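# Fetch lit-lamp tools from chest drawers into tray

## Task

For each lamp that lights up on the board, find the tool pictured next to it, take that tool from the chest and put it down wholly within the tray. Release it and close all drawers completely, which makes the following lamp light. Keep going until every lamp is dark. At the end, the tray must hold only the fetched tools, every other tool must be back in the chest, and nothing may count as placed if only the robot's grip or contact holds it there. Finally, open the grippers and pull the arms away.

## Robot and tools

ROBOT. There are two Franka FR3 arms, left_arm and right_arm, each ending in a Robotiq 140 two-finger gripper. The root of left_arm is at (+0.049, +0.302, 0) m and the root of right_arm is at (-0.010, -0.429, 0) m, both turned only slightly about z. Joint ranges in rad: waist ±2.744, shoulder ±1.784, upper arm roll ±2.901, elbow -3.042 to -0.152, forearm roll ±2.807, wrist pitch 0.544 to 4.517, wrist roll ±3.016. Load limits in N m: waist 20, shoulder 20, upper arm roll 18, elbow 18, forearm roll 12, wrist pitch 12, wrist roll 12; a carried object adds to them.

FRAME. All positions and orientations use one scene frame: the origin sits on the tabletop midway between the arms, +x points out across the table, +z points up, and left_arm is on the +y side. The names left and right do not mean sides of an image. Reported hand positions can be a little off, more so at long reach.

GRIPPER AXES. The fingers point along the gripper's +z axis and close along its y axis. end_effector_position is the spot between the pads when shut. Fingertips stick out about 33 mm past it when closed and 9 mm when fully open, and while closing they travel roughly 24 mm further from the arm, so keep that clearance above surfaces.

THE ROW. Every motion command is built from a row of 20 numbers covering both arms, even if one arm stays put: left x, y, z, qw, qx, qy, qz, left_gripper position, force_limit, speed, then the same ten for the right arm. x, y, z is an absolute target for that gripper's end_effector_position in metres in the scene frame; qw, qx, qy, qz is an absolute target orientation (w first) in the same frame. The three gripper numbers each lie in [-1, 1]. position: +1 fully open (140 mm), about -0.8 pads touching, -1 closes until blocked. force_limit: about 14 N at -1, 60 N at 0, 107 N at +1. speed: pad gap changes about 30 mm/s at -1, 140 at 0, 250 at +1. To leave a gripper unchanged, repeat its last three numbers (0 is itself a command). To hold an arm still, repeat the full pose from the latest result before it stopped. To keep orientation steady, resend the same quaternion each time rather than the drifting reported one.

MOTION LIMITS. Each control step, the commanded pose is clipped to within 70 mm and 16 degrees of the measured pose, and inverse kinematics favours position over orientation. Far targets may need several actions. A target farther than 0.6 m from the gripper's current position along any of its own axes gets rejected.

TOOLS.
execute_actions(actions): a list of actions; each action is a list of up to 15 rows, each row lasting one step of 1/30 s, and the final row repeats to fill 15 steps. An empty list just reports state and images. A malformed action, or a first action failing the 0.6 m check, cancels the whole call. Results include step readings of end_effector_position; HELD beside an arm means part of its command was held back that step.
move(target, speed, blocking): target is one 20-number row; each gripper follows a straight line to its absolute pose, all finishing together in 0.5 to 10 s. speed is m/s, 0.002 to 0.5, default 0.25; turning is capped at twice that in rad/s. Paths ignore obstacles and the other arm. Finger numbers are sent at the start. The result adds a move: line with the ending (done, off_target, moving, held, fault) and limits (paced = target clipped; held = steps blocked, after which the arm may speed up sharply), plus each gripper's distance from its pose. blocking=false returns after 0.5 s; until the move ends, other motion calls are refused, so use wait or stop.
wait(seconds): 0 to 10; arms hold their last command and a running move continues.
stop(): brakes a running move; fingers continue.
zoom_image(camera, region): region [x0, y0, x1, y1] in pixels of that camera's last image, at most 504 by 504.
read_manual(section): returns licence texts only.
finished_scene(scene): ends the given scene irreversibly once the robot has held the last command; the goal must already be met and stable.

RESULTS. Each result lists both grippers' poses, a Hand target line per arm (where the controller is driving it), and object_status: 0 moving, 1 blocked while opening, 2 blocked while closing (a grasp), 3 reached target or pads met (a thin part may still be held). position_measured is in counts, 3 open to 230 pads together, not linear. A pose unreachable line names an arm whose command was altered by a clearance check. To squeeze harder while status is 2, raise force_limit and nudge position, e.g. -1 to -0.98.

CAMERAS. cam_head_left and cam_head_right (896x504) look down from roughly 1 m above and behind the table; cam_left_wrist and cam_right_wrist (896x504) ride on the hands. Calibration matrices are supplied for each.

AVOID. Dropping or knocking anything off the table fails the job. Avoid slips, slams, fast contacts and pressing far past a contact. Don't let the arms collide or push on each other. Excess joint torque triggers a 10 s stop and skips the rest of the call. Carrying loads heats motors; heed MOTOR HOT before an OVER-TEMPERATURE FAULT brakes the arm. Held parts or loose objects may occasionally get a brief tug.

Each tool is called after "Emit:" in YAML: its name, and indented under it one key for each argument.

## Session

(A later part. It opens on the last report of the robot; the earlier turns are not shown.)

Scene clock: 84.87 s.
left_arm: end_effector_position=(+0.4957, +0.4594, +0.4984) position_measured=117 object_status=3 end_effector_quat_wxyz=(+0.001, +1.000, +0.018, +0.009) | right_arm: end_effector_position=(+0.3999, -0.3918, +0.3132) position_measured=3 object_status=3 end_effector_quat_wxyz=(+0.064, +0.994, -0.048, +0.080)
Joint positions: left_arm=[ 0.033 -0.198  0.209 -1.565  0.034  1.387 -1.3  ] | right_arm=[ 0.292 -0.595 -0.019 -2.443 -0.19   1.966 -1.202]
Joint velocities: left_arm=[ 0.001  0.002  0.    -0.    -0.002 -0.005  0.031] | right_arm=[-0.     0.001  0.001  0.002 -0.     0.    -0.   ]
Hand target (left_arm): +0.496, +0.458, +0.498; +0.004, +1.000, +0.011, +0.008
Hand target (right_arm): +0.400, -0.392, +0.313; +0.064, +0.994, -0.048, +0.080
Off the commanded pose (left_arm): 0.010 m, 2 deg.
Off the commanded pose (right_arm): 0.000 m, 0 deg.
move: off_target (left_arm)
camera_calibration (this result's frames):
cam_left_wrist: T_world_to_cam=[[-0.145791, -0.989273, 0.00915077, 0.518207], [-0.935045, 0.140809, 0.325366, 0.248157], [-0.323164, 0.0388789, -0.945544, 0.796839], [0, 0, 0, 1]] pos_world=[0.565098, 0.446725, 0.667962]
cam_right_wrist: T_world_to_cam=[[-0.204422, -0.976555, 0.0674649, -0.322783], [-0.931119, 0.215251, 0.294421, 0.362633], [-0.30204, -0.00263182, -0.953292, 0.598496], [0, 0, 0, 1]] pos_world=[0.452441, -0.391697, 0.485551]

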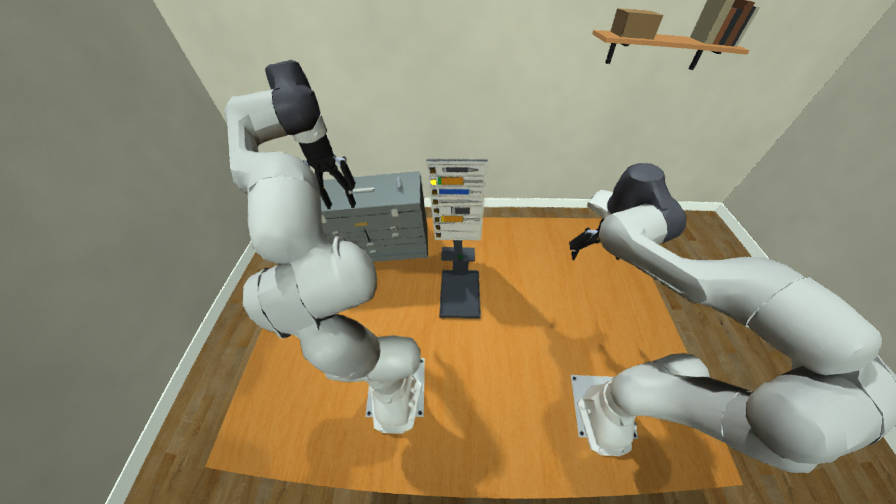

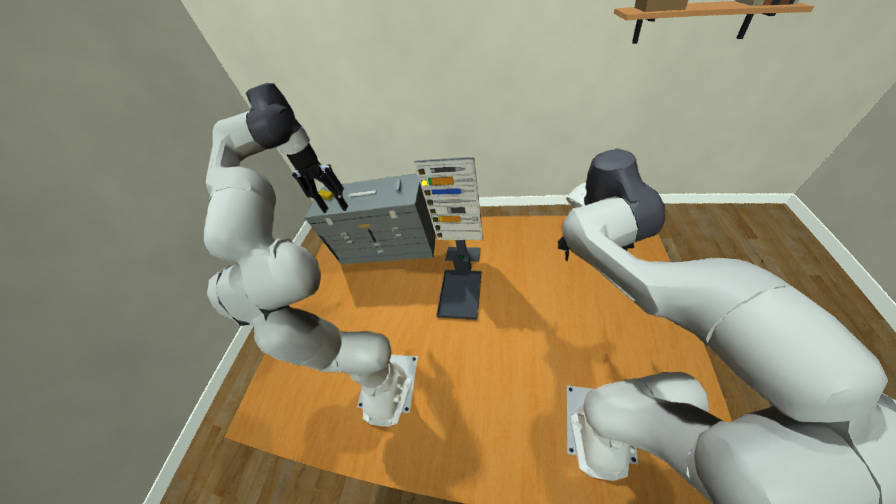

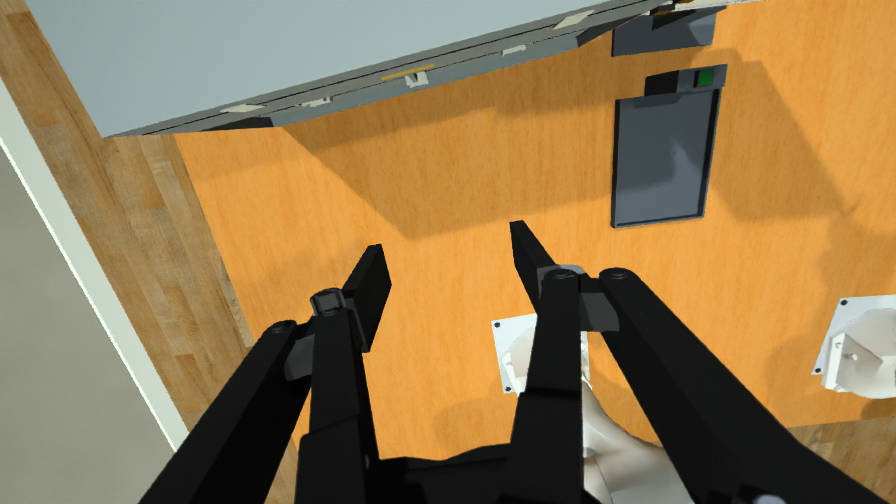

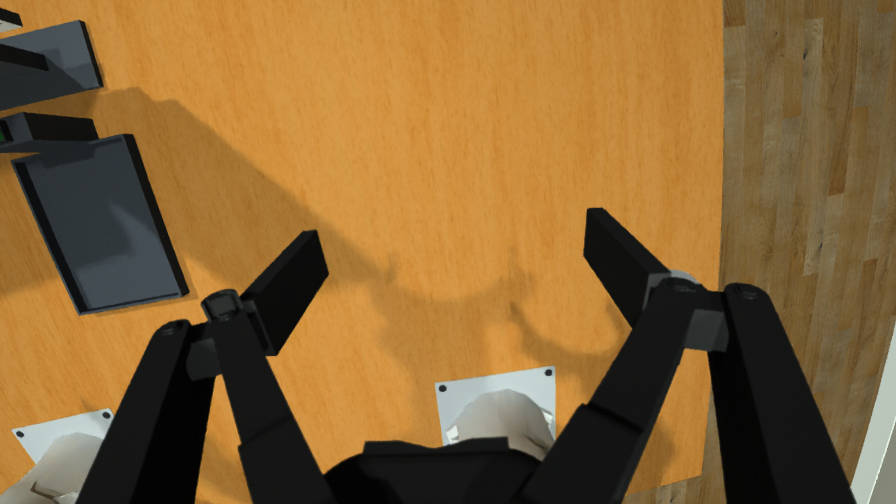

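Emit:
move:
  target: [0.565,0.475,0.19,-0.012,0.983,0.069,0.174,0.1,0,0,0.4,-0.392,0.313,0.064,0.994,-0.048,0.08,1,0,0]

Emit:
move:
  target: [0.59,0.478,0.125,-0.012,0.983,0.069,0.174,0.1,0,0,0.4,-0.392,0.313,0.064,0.994,-0.048,0.08,1,0,0]
  speed: 0.05

Emit:
move:
  target: [0.59,0.478,0.125,-0.012,0.983,0.069,0.174,-1,0,0,0.4,-0.392,0.313,0.064,0.994,-0.048,0.08,1,0,0]

Scene clock: 87.33 s.
left_arm: end_effector_position=(+0.5665, +0.4736, +0.1930) position_measured=117 object_status=3 end_effector_quat_wxyz=(-0.011, +0.982, +0.070, +0.173) | right_arm: end_effector_position=(+0.3999, -0.3918, +0.3132) position_measured=3 object_status=3 end_effector_quat_wxyz=(+0.064, +0.994, -0.048, +0.080)
Joint positions: left_arm=[ 0.042 -0.215  0.239 -2.514 -0.044  2.645 -1.332] | right_arm=[ 0.292 -0.595 -0.019 -2.443 -0.19   1.966 -1.202]
Joint velocities: left_arm=[ 0.     0.    -0.    -0.    -0.001  0.011  0.007] | right_arm=[ 0.001 -0.    -0.    -0.001  0.001  0.002  0.001]
Hand target (left_arm): +0.567, +0.473, +0.192; -0.011, +0.982, +0.068, +0.174
Hand target (right_arm): +0.400, -0.392, +0.313; +0.064, +0.994, -0.048, +0.080
Off the commanded pose (left_arm): 0.004 m, 0 deg.
Off the commanded pose (right_arm): 0.000 m, 0 deg.
move: off_target (left_arm)
camera_calibration (this result's frames):
cam_left_wrist: T_world_to_cam=[[-0.0327918, -0.998137, -0.0514597, 0.497156], [-0.999454, 0.0325375, 0.00577136, 0.56114], [-0.00408624, 0.0516208, -0.998658, 0.353796], [0, 0, 0, 1]] pos_world=[0.578581, 0.459708, 0.375666]
cam_right_wrist: T_world_to_cam=[[-0.204422, -0.976555, 0.0674648, -0.322783], [-0.931119, 0.215251, 0.294421, 0.362633], [-0.30204, -0.00263168, -0.953292, 0.598496], [0, 0, 0, 1]] pos_world=[0.452441, -0.391697, 0.485551]

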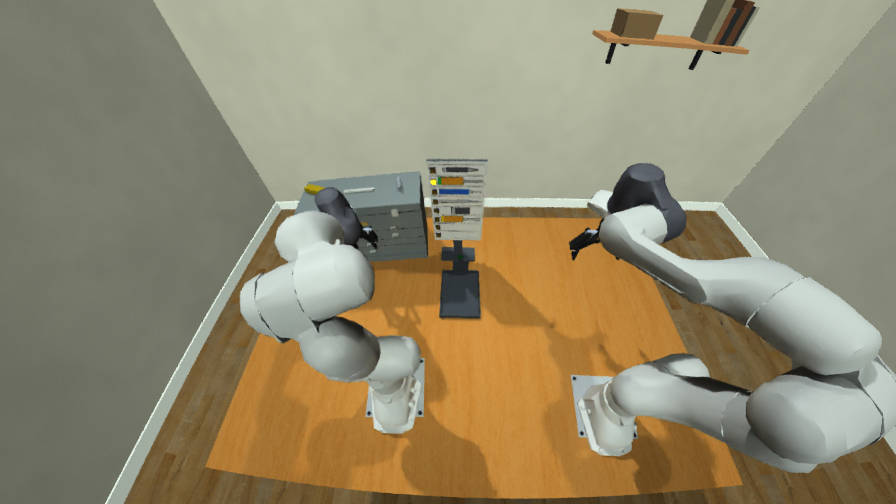

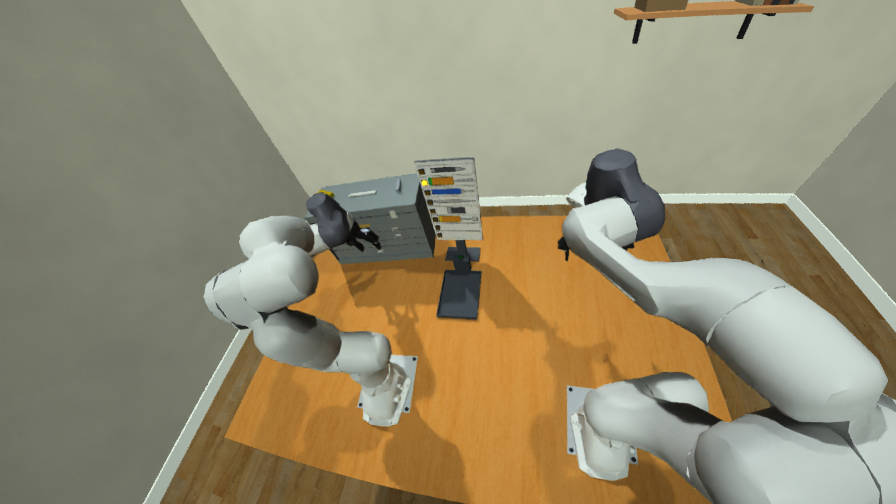

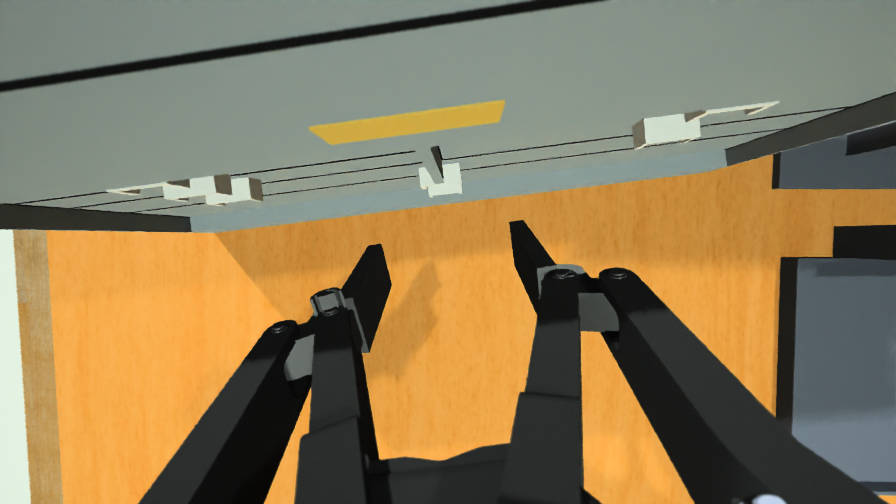

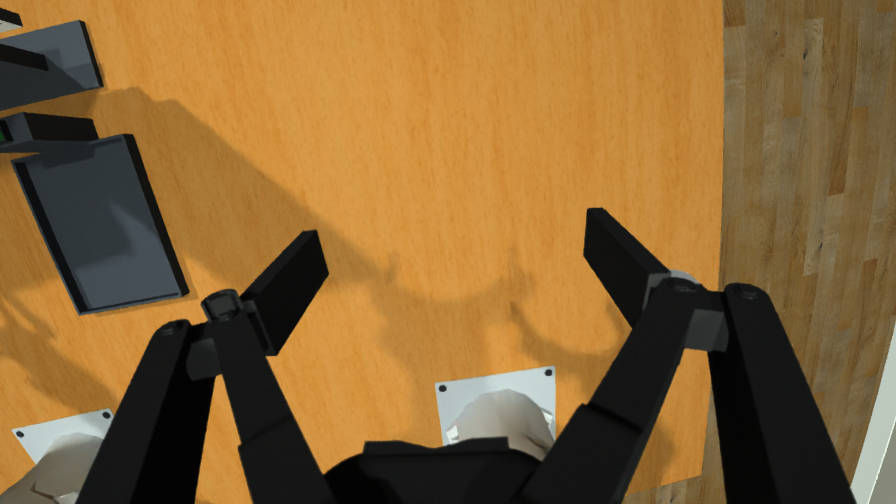

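Scene clock: 89.23 s.
left_arm: end_effector_position=(+0.5879, +0.4798, +0.1248) position_measured=117 object_status=3 end_effector_quat_wxyz=(-0.012, +0.982, +0.076, +0.171) | right_arm: end_effector_position=(+0.3999, -0.3918, +0.3132) position_measured=3 object_status=3 end_effector_quat_wxyz=(+0.064, +0.994, -0.048, +0.080)
Joint positions: left_arm=[ 0.018 -0.011  0.244 -2.494 -0.181  2.819 -1.238] | right_arm=[ 0.292 -0.595 -0.019 -2.443 -0.19   1.966 -1.202]
Joint velocities: left_arm=[-0.    -0.001  0.     0.001 -0.01   0.008  0.029] | right_arm=[ 0.    -0.001 -0.    -0.001 -0.001  0.    -0.   ]
Hand target (left_arm): +0.590, +0.478, +0.125; -0.013, +0.982, +0.069, +0.174
Hand target (right_arm): +0.400, -0.392, +0.313; +0.064, +0.994, -0.048, +0.080
Off the commanded pose (left_arm): 0.003 m, 1 deg.
Off the commanded pose (right_arm): 0.000 m, 0 deg.
move: done
camera_calibration (this result's frames):
cam_left_wrist: T_world_to_cam=[[-0.0216505, -0.998473, -0.0508237, 0.494123], [-0.999734, 0.0212156, 0.00908051, 0.587933], [-0.00798838, 0.0510068, -0.998666, 0.288057], [0, 0, 0, 1]] pos_world=[0.600775, 0.466203, 0.307447]
cam_right_wrist: T_world_to_cam=[[-0.204422, -0.976555, 0.0674649, -0.322783], [-0.93112, 0.215251, 0.294421, 0.362633], [-0.30204, -0.00263191, -0.953292, 0.598496], [0, 0, 0, 1]] pos_world=[0.452441, -0.391697, 0.485551]

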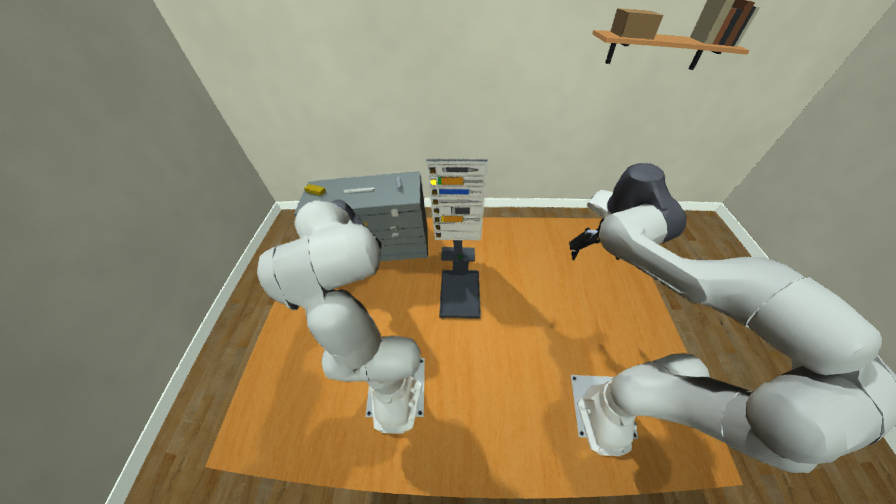

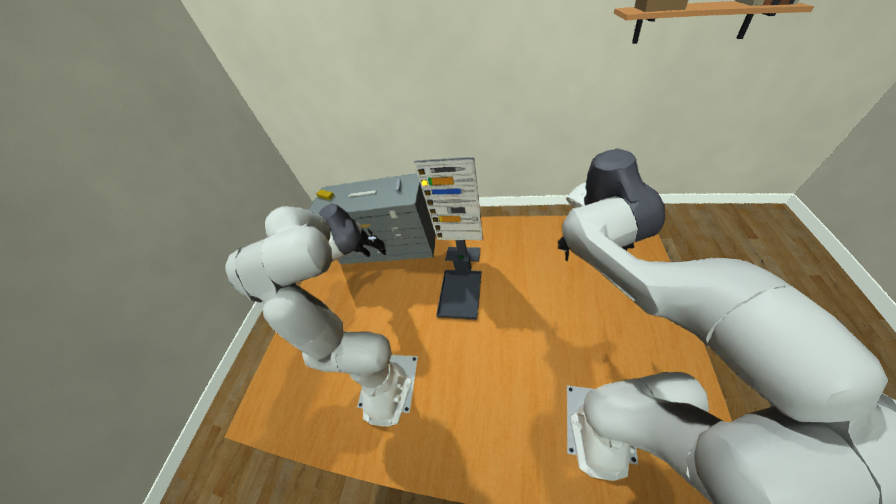

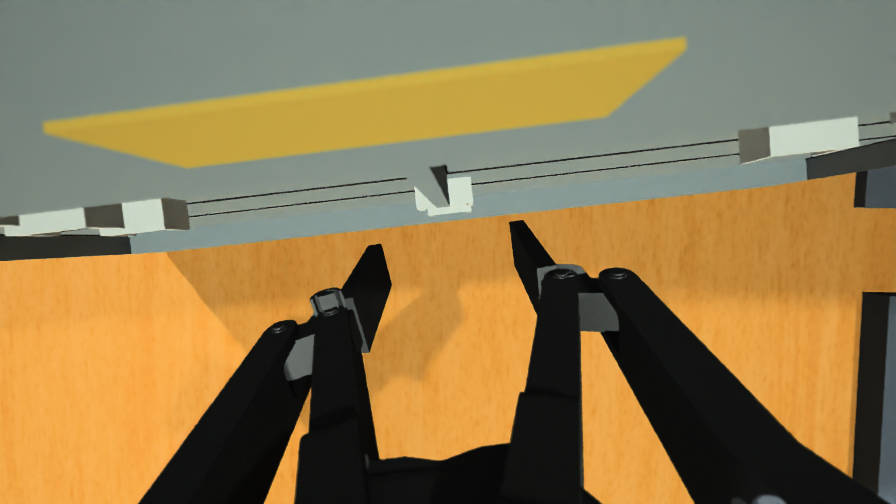

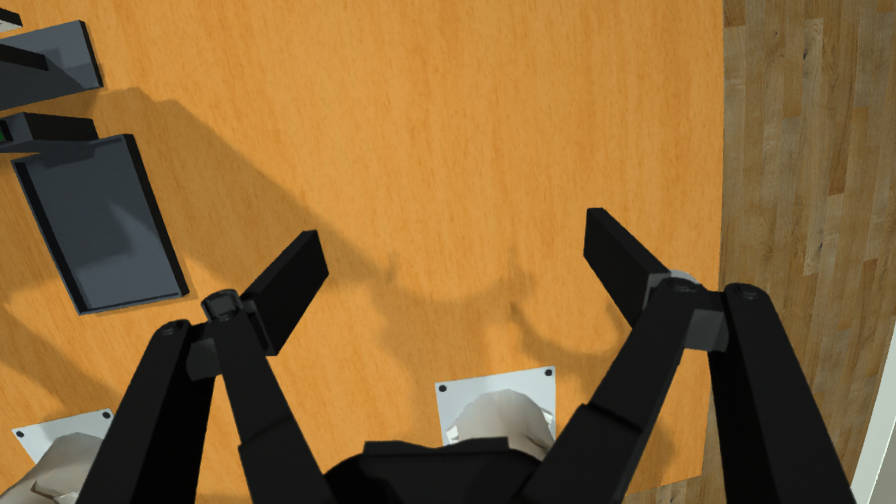

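Scene clock: 89.97 s.
left_arm: end_effector_position=(+0.5886, +0.4800, +0.1253) position_measured=233 object_status=3 end_effector_quat_wxyz=(-0.012, +0.982, +0.074, +0.173) | right_arm: end_effector_position=(+0.3999, -0.3918, +0.3132) position_measured=3 object_status=3 end_effector_quat_wxyz=(+0.064, +0.994, -0.048, +0.080)
Joint positions: left_arm=[ 0.018 -0.011  0.244 -2.494 -0.187  2.821 -1.228] | right_arm=[ 0.292 -0.595 -0.019 -2.443 -0.19   1.966 -1.202]
Joint velocities: left_arm=[ 0.001 -0.001 -0.     0.    -0.004  0.003  0.012] | right_arm=[ 0.    -0.    -0.001 -0.    -0.001 -0.     0.001]
Hand target (left_arm): +0.590, +0.478, +0.125; -0.012, +0.982, +0.069, +0.174
Hand target (right_arm): +0.400, -0.392, +0.313; +0.064, +0.994, -0.048, +0.080
Off the commanded pose (left_arm): 0.003 m, 1 deg.
Off the commanded pose (right_arm): 0.000 m, 0 deg.
move: done
camera_calibration (this result's frames):
cam_left_wrist: T_world_to_cam=[[-0.0257072, -0.998332, -0.0516859, 0.49681], [-0.999658, 0.0254239, 0.00613184, 0.58688], [-0.00480756, 0.0518259, -0.998645, 0.286249], [0, 0, 0, 1]] pos_world=[0.600827, 0.466226, 0.307941]
cam_right_wrist: T_world_to_cam=[[-0.204422, -0.976555, 0.0674649, -0.322783], [-0.931119, 0.215251, 0.294421, 0.362633], [-0.30204, -0.00263183, -0.953291, 0.598496], [0, 0, 0, 1]] pos_world=[0.452441, -0.391697, 0.485551]

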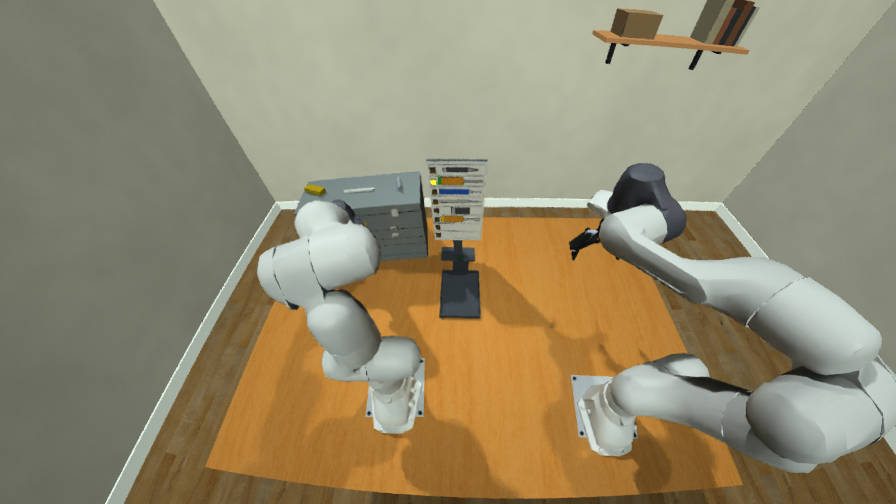

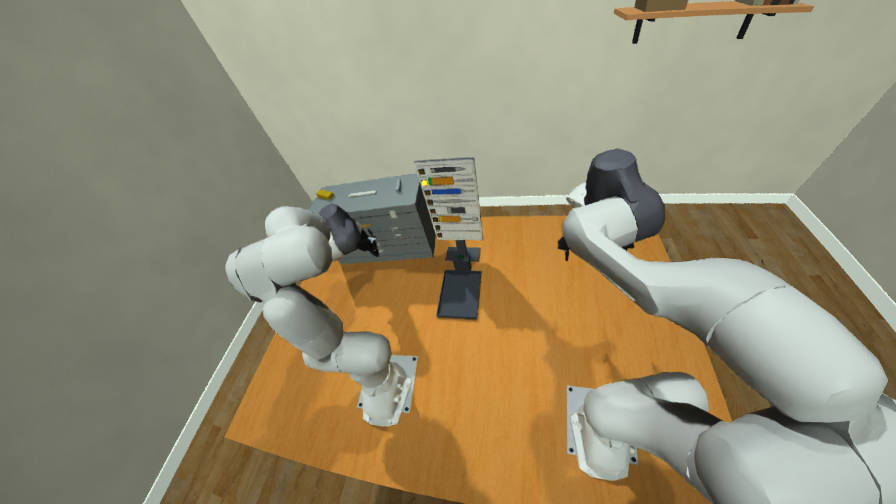

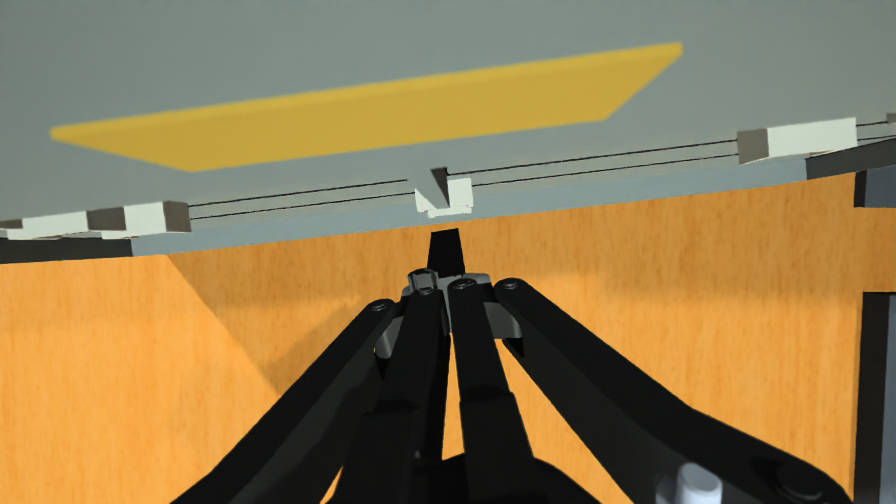

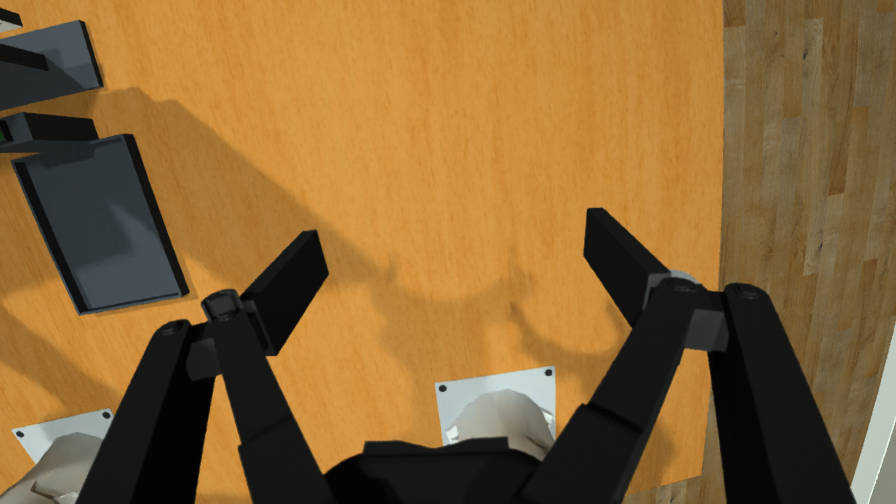

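Emit:
move:
  target: [0.575,0.478,0.17,-0.021,0.952,0.067,0.3,0.1,0,0,0.4,-0.392,0.313,0.064,0.994,-0.048,0.08,1,0,0]
  speed: 0.1

Emit:
move:
  target: [0.608,0.478,0.124,-0.021,0.952,0.067,0.3,0.1,0,0,0.4,-0.392,0.313,0.064,0.994,-0.048,0.08,1,0,0]
  speed: 0.05

Emit:
move:
  target: [0.608,0.478,0.124,-0.021,0.952,0.067,0.3,-1,0,0,0.4,-0.392,0.313,0.064,0.994,-0.048,0.08,1,0,0]

Scene clock: 92.27 s.
left_arm: end_effector_position=(+0.5733, +0.4775, +0.1688) position_measured=117 object_status=3 end_effector_quat_wxyz=(-0.018, +0.952, +0.075, +0.296) | right_arm: end_effector_position=(+0.3999, -0.3918, +0.3132) position_measured=3 object_status=3 end_effector_quat_wxyz=(+0.064, +0.994, -0.048, +0.080)
Joint positions: left_arm=[-0.235 -0.215  0.471 -2.728 -0.418  3.129 -0.994] | right_arm=[ 0.292 -0.595 -0.019 -2.443 -0.19   1.966 -1.202]
Joint velocities: left_arm=[-0.075 -0.007  0.082 -0.005 -0.     0.019  0.041] | right_arm=[ 0.001 -0.    -0.    -0.001  0.     0.    -0.   ]
Hand target (left_arm): +0.573, +0.478, +0.170; -0.020, +0.952, +0.069, +0.298
Hand target (right_arm): +0.400, -0.392, +0.313; +0.064, +0.994, -0.048, +0.080
Off the commanded pose (left_arm): 0.002 m, 1 deg.
Off the commanded pose (right_arm): 0.000 m, 0 deg.
move: done
camera_calibration (this result's frames):
cam_left_wrist: T_world_to_cam=[[-0.00148158, -0.996406, -0.0846931, 0.486919], [-0.969668, 0.0221322, -0.24342, 0.597897], [0.24442, 0.0817636, -0.966216, 0.167176], [0, 0, 0, 1]] pos_world=[0.539622, 0.458267, 0.348307]
cam_right_wrist: T_world_to_cam=[[-0.204422, -0.976555, 0.0674648, -0.322783], [-0.931119, 0.215251, 0.294421, 0.362633], [-0.30204, -0.0026318, -0.953292, 0.598496], [0, 0, 0, 1]] pos_world=[0.452441, -0.391697, 0.485551]

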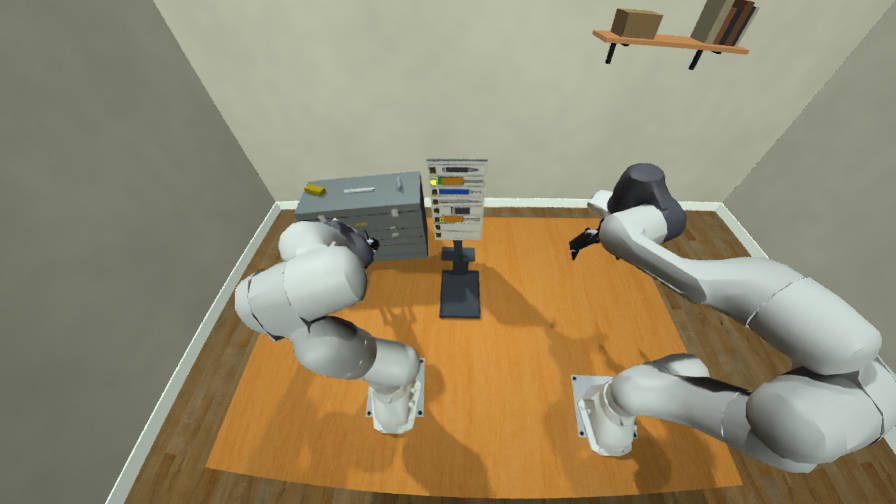

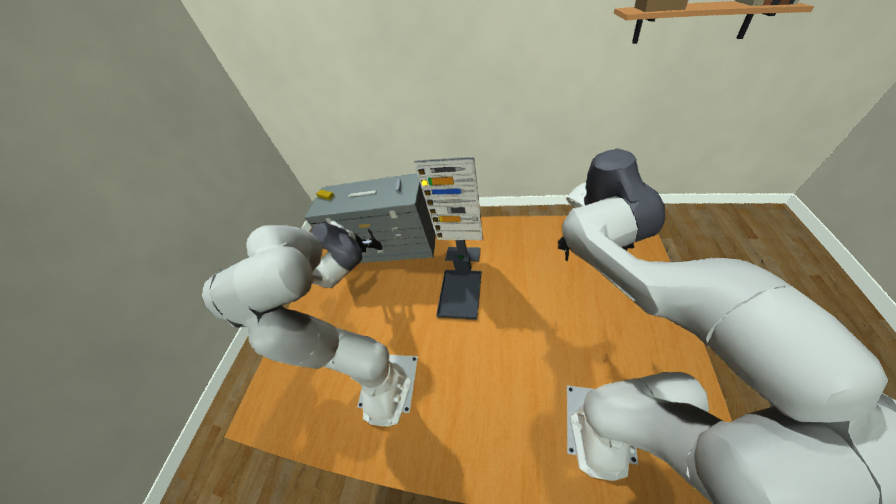

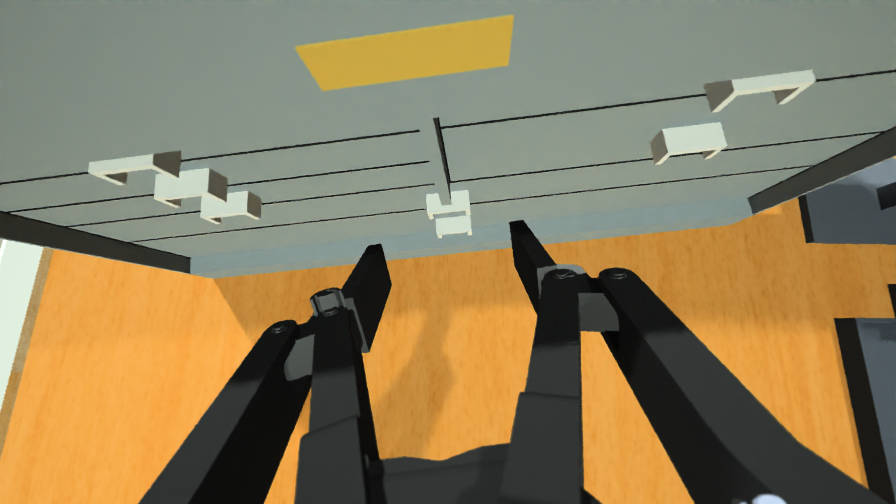

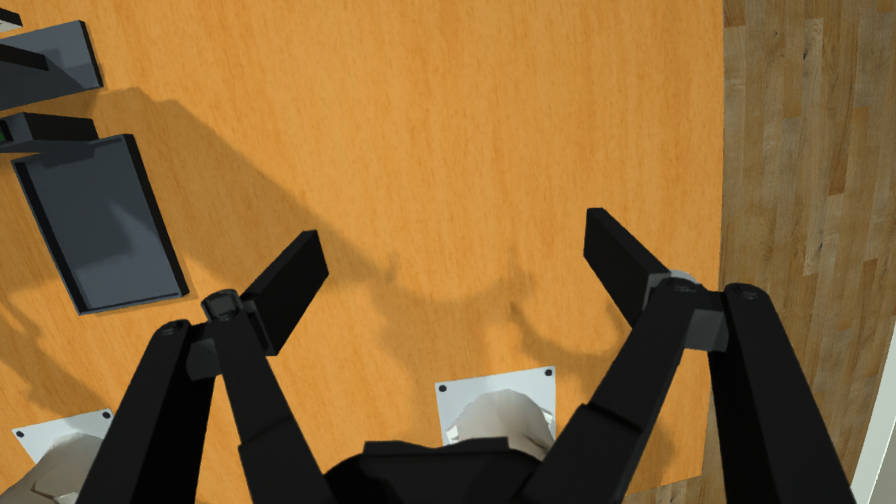

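Scene clock: 94.50 s.
left_arm: end_effector_position=(+0.6027, +0.4804, +0.1203) position_measured=117 object_status=3 end_effector_quat_wxyz=(-0.019, +0.955, +0.096, +0.281) | right_arm: end_effector_position=(+0.3999, -0.3918, +0.3132) position_measured=3 object_status=3 end_effector_quat_wxyz=(+0.064, +0.994, -0.048, +0.080)
Joint positions: left_arm=[-0.484  0.048  0.598 -2.521 -1.177  3.113 -0.435] | right_arm=[ 0.292 -0.595 -0.019 -2.443 -0.19   1.966 -1.202]
Joint velocities: left_arm=[ 0.048  0.009 -0.054  0.029 -0.235 -0.006  0.263] | right_arm=[-0.     0.     0.001 -0.    -0.    -0.001  0.   ]
Hand target (left_arm): +0.606, +0.479, +0.123; -0.025, +0.956, +0.070, +0.284
Hand target (right_arm): +0.400, -0.392, +0.313; +0.064, +0.994, -0.048, +0.080
Off the commanded pose (left_arm): 0.007 m, 4 deg.
Off the commanded pose (right_arm): 0.000 m, 0 deg.
move: off_target (left_arm)
camera_calibration (this result's frames):
cam_left_wrist: T_world_to_cam=[[0.0368692, -0.996635, -0.0732074, 0.461344], [-0.976756, -0.0204605, -0.213374, 0.635732], [0.211159, 0.0793727, -0.974224, 0.135041], [0, 0, 0, 1]] pos_world=[0.575431, 0.46208, 0.300983]
cam_right_wrist: T_world_to_cam=[[-0.204422, -0.976555, 0.0674648, -0.322783], [-0.931119, 0.215251, 0.294421, 0.362633], [-0.30204, -0.00263169, -0.953292, 0.598496], [0, 0, 0, 1]] pos_world=[0.452441, -0.391697, 0.485551]

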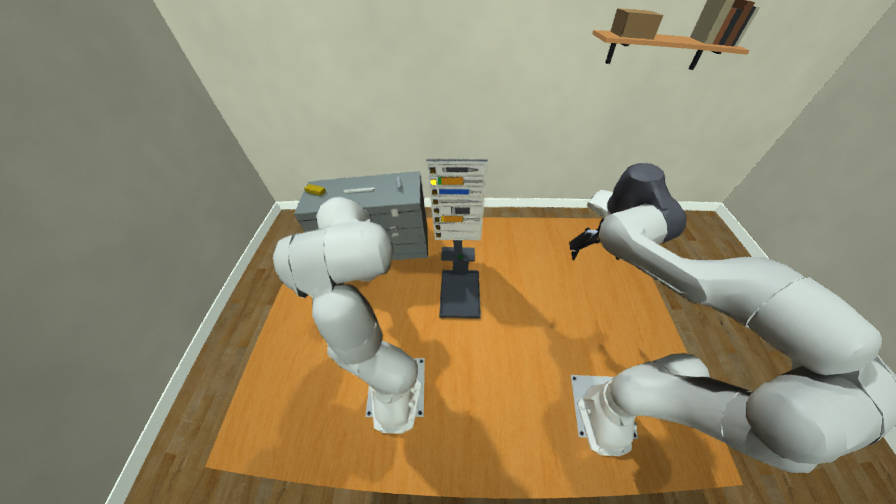

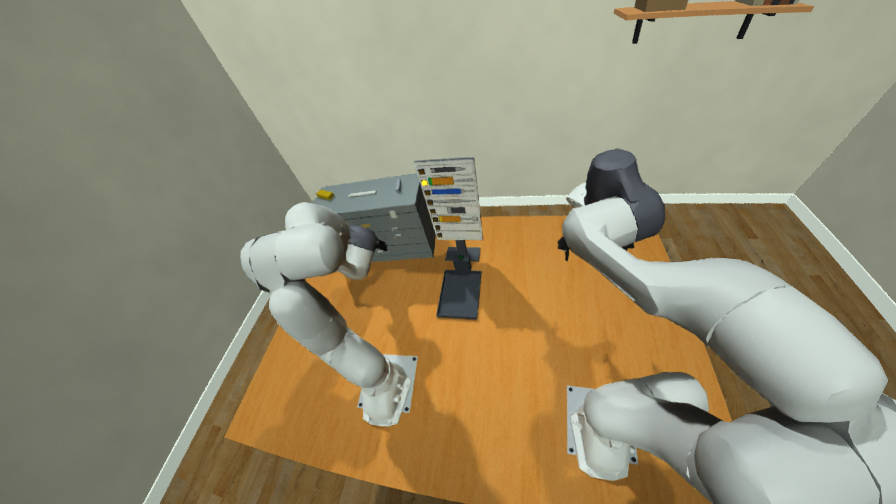

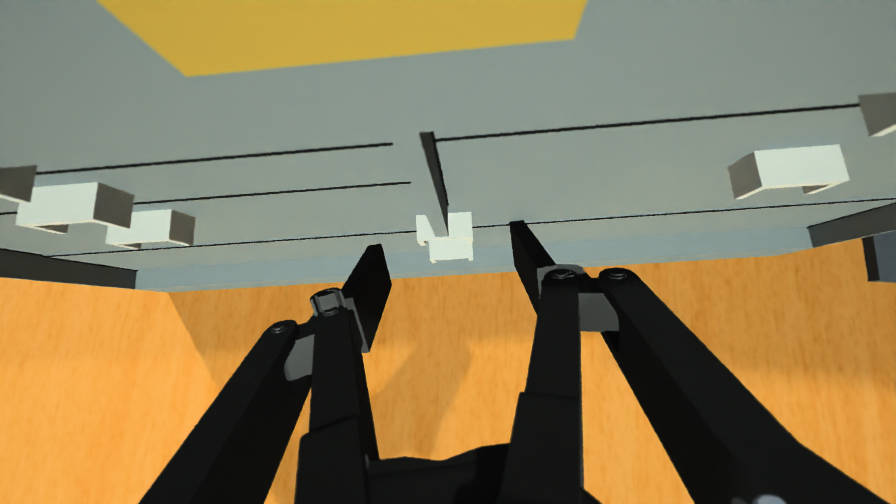

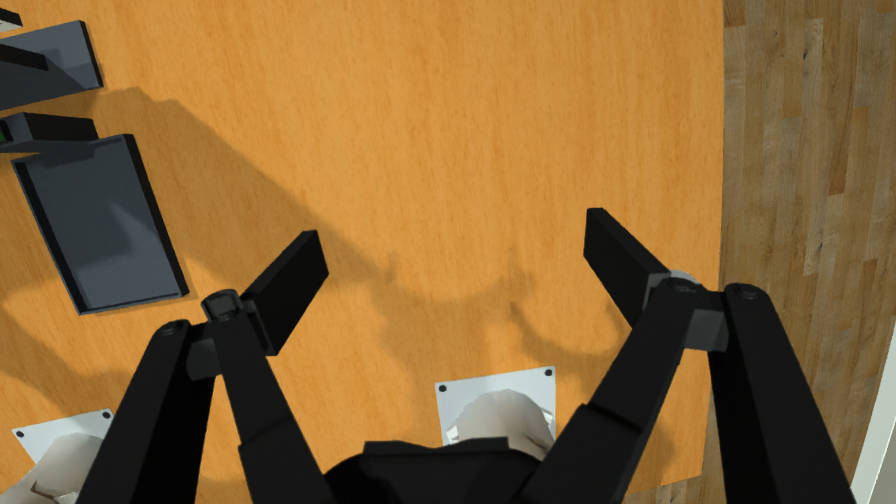

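Scene clock: 95.23 s.
left_arm: end_effector_position=(+0.6047, +0.4681, +0.1210) position_measured=233 object_status=3 end_effector_quat_wxyz=(-0.007, +0.954, +0.082, +0.288) | right_arm: end_effector_position=(+0.3999, -0.3918, +0.3132) position_measured=3 object_status=3 end_effector_quat_wxyz=(+0.064, +0.994, -0.048, +0.080)
Joint positions: left_arm=[-0.478  0.041  0.576 -2.509 -1.304  3.095 -0.3  ] | right_arm=[ 0.292 -0.595 -0.019 -2.443 -0.19   1.966 -1.202]
Joint velocities: left_arm=[ 0.001  0.009 -0.007  0.018 -0.166 -0.001  0.196] | right_arm=[ 0.     0.     0.     0.001 -0.001 -0.001 -0.001]
Hand target (left_arm): +0.607, +0.478, +0.124; -0.021, +0.954, +0.068, +0.292
Hand target (right_arm): +0.400, -0.392, +0.313; +0.064, +0.994, -0.048, +0.080
Off the commanded pose (left_arm): 0.011 m, 3 deg.
Off the commanded pose (right_arm): 0.000 m, 0 deg.
move: off_target (left_arm)
camera_calibration (this result's frames):
cam_left_wrist: T_world_to_cam=[[0.00493522, -0.998204, -0.0597055, 0.467439], [-0.973114, 0.00895481, -0.23015, 0.623566], [0.230272, 0.0592361, -0.971322, 0.133755], [0, 0, 0, 1]] pos_world=[0.573694, 0.453093, 0.301342]
cam_right_wrist: T_world_to_cam=[[-0.204422, -0.976555, 0.0674649, -0.322783], [-0.931119, 0.215251, 0.294421, 0.362633], [-0.30204, -0.0026318, -0.953292, 0.598496], [0, 0, 0, 1]] pos_world=[0.452441, -0.391697, 0.485551]

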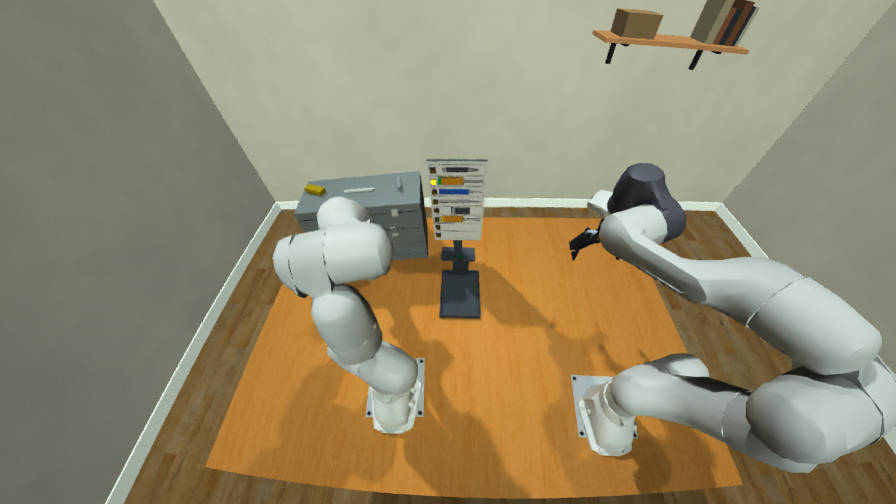

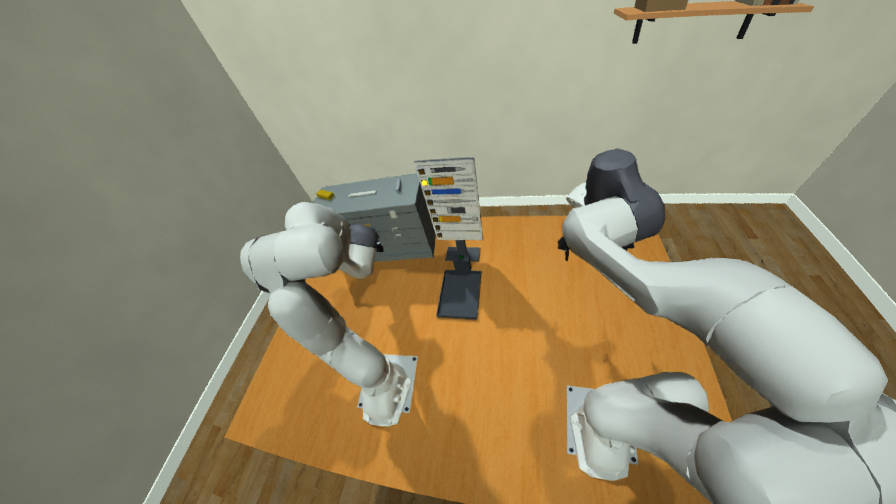

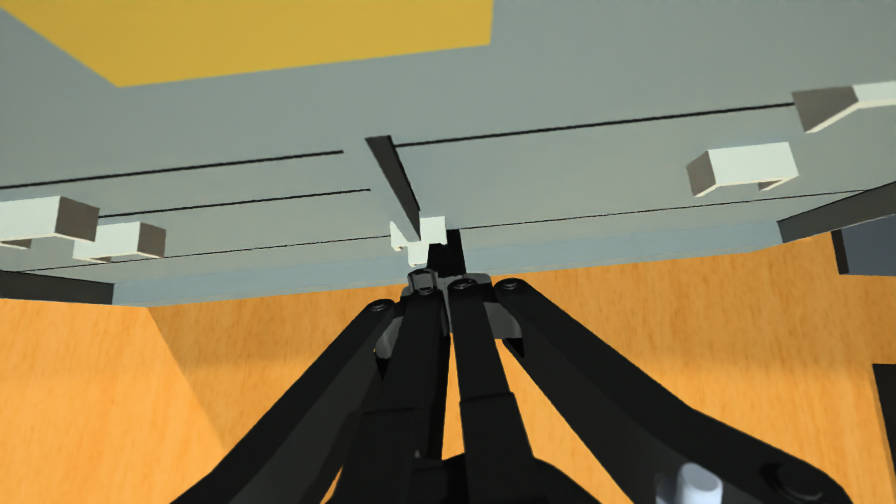

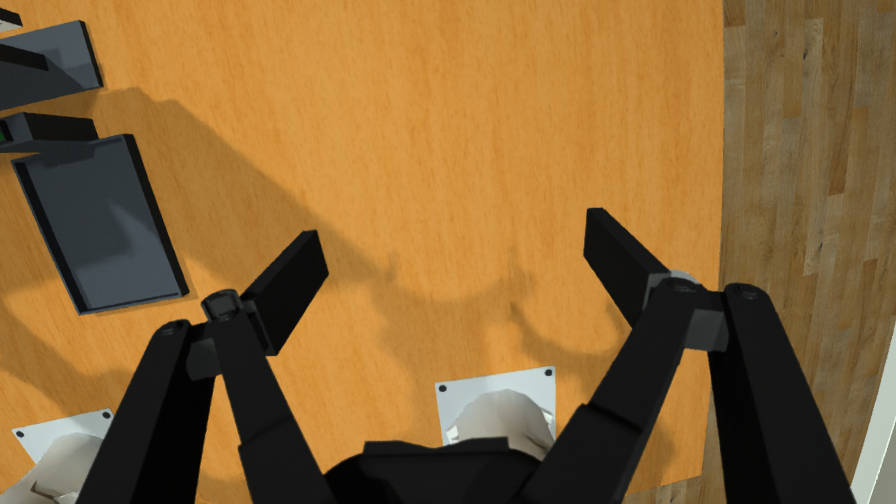

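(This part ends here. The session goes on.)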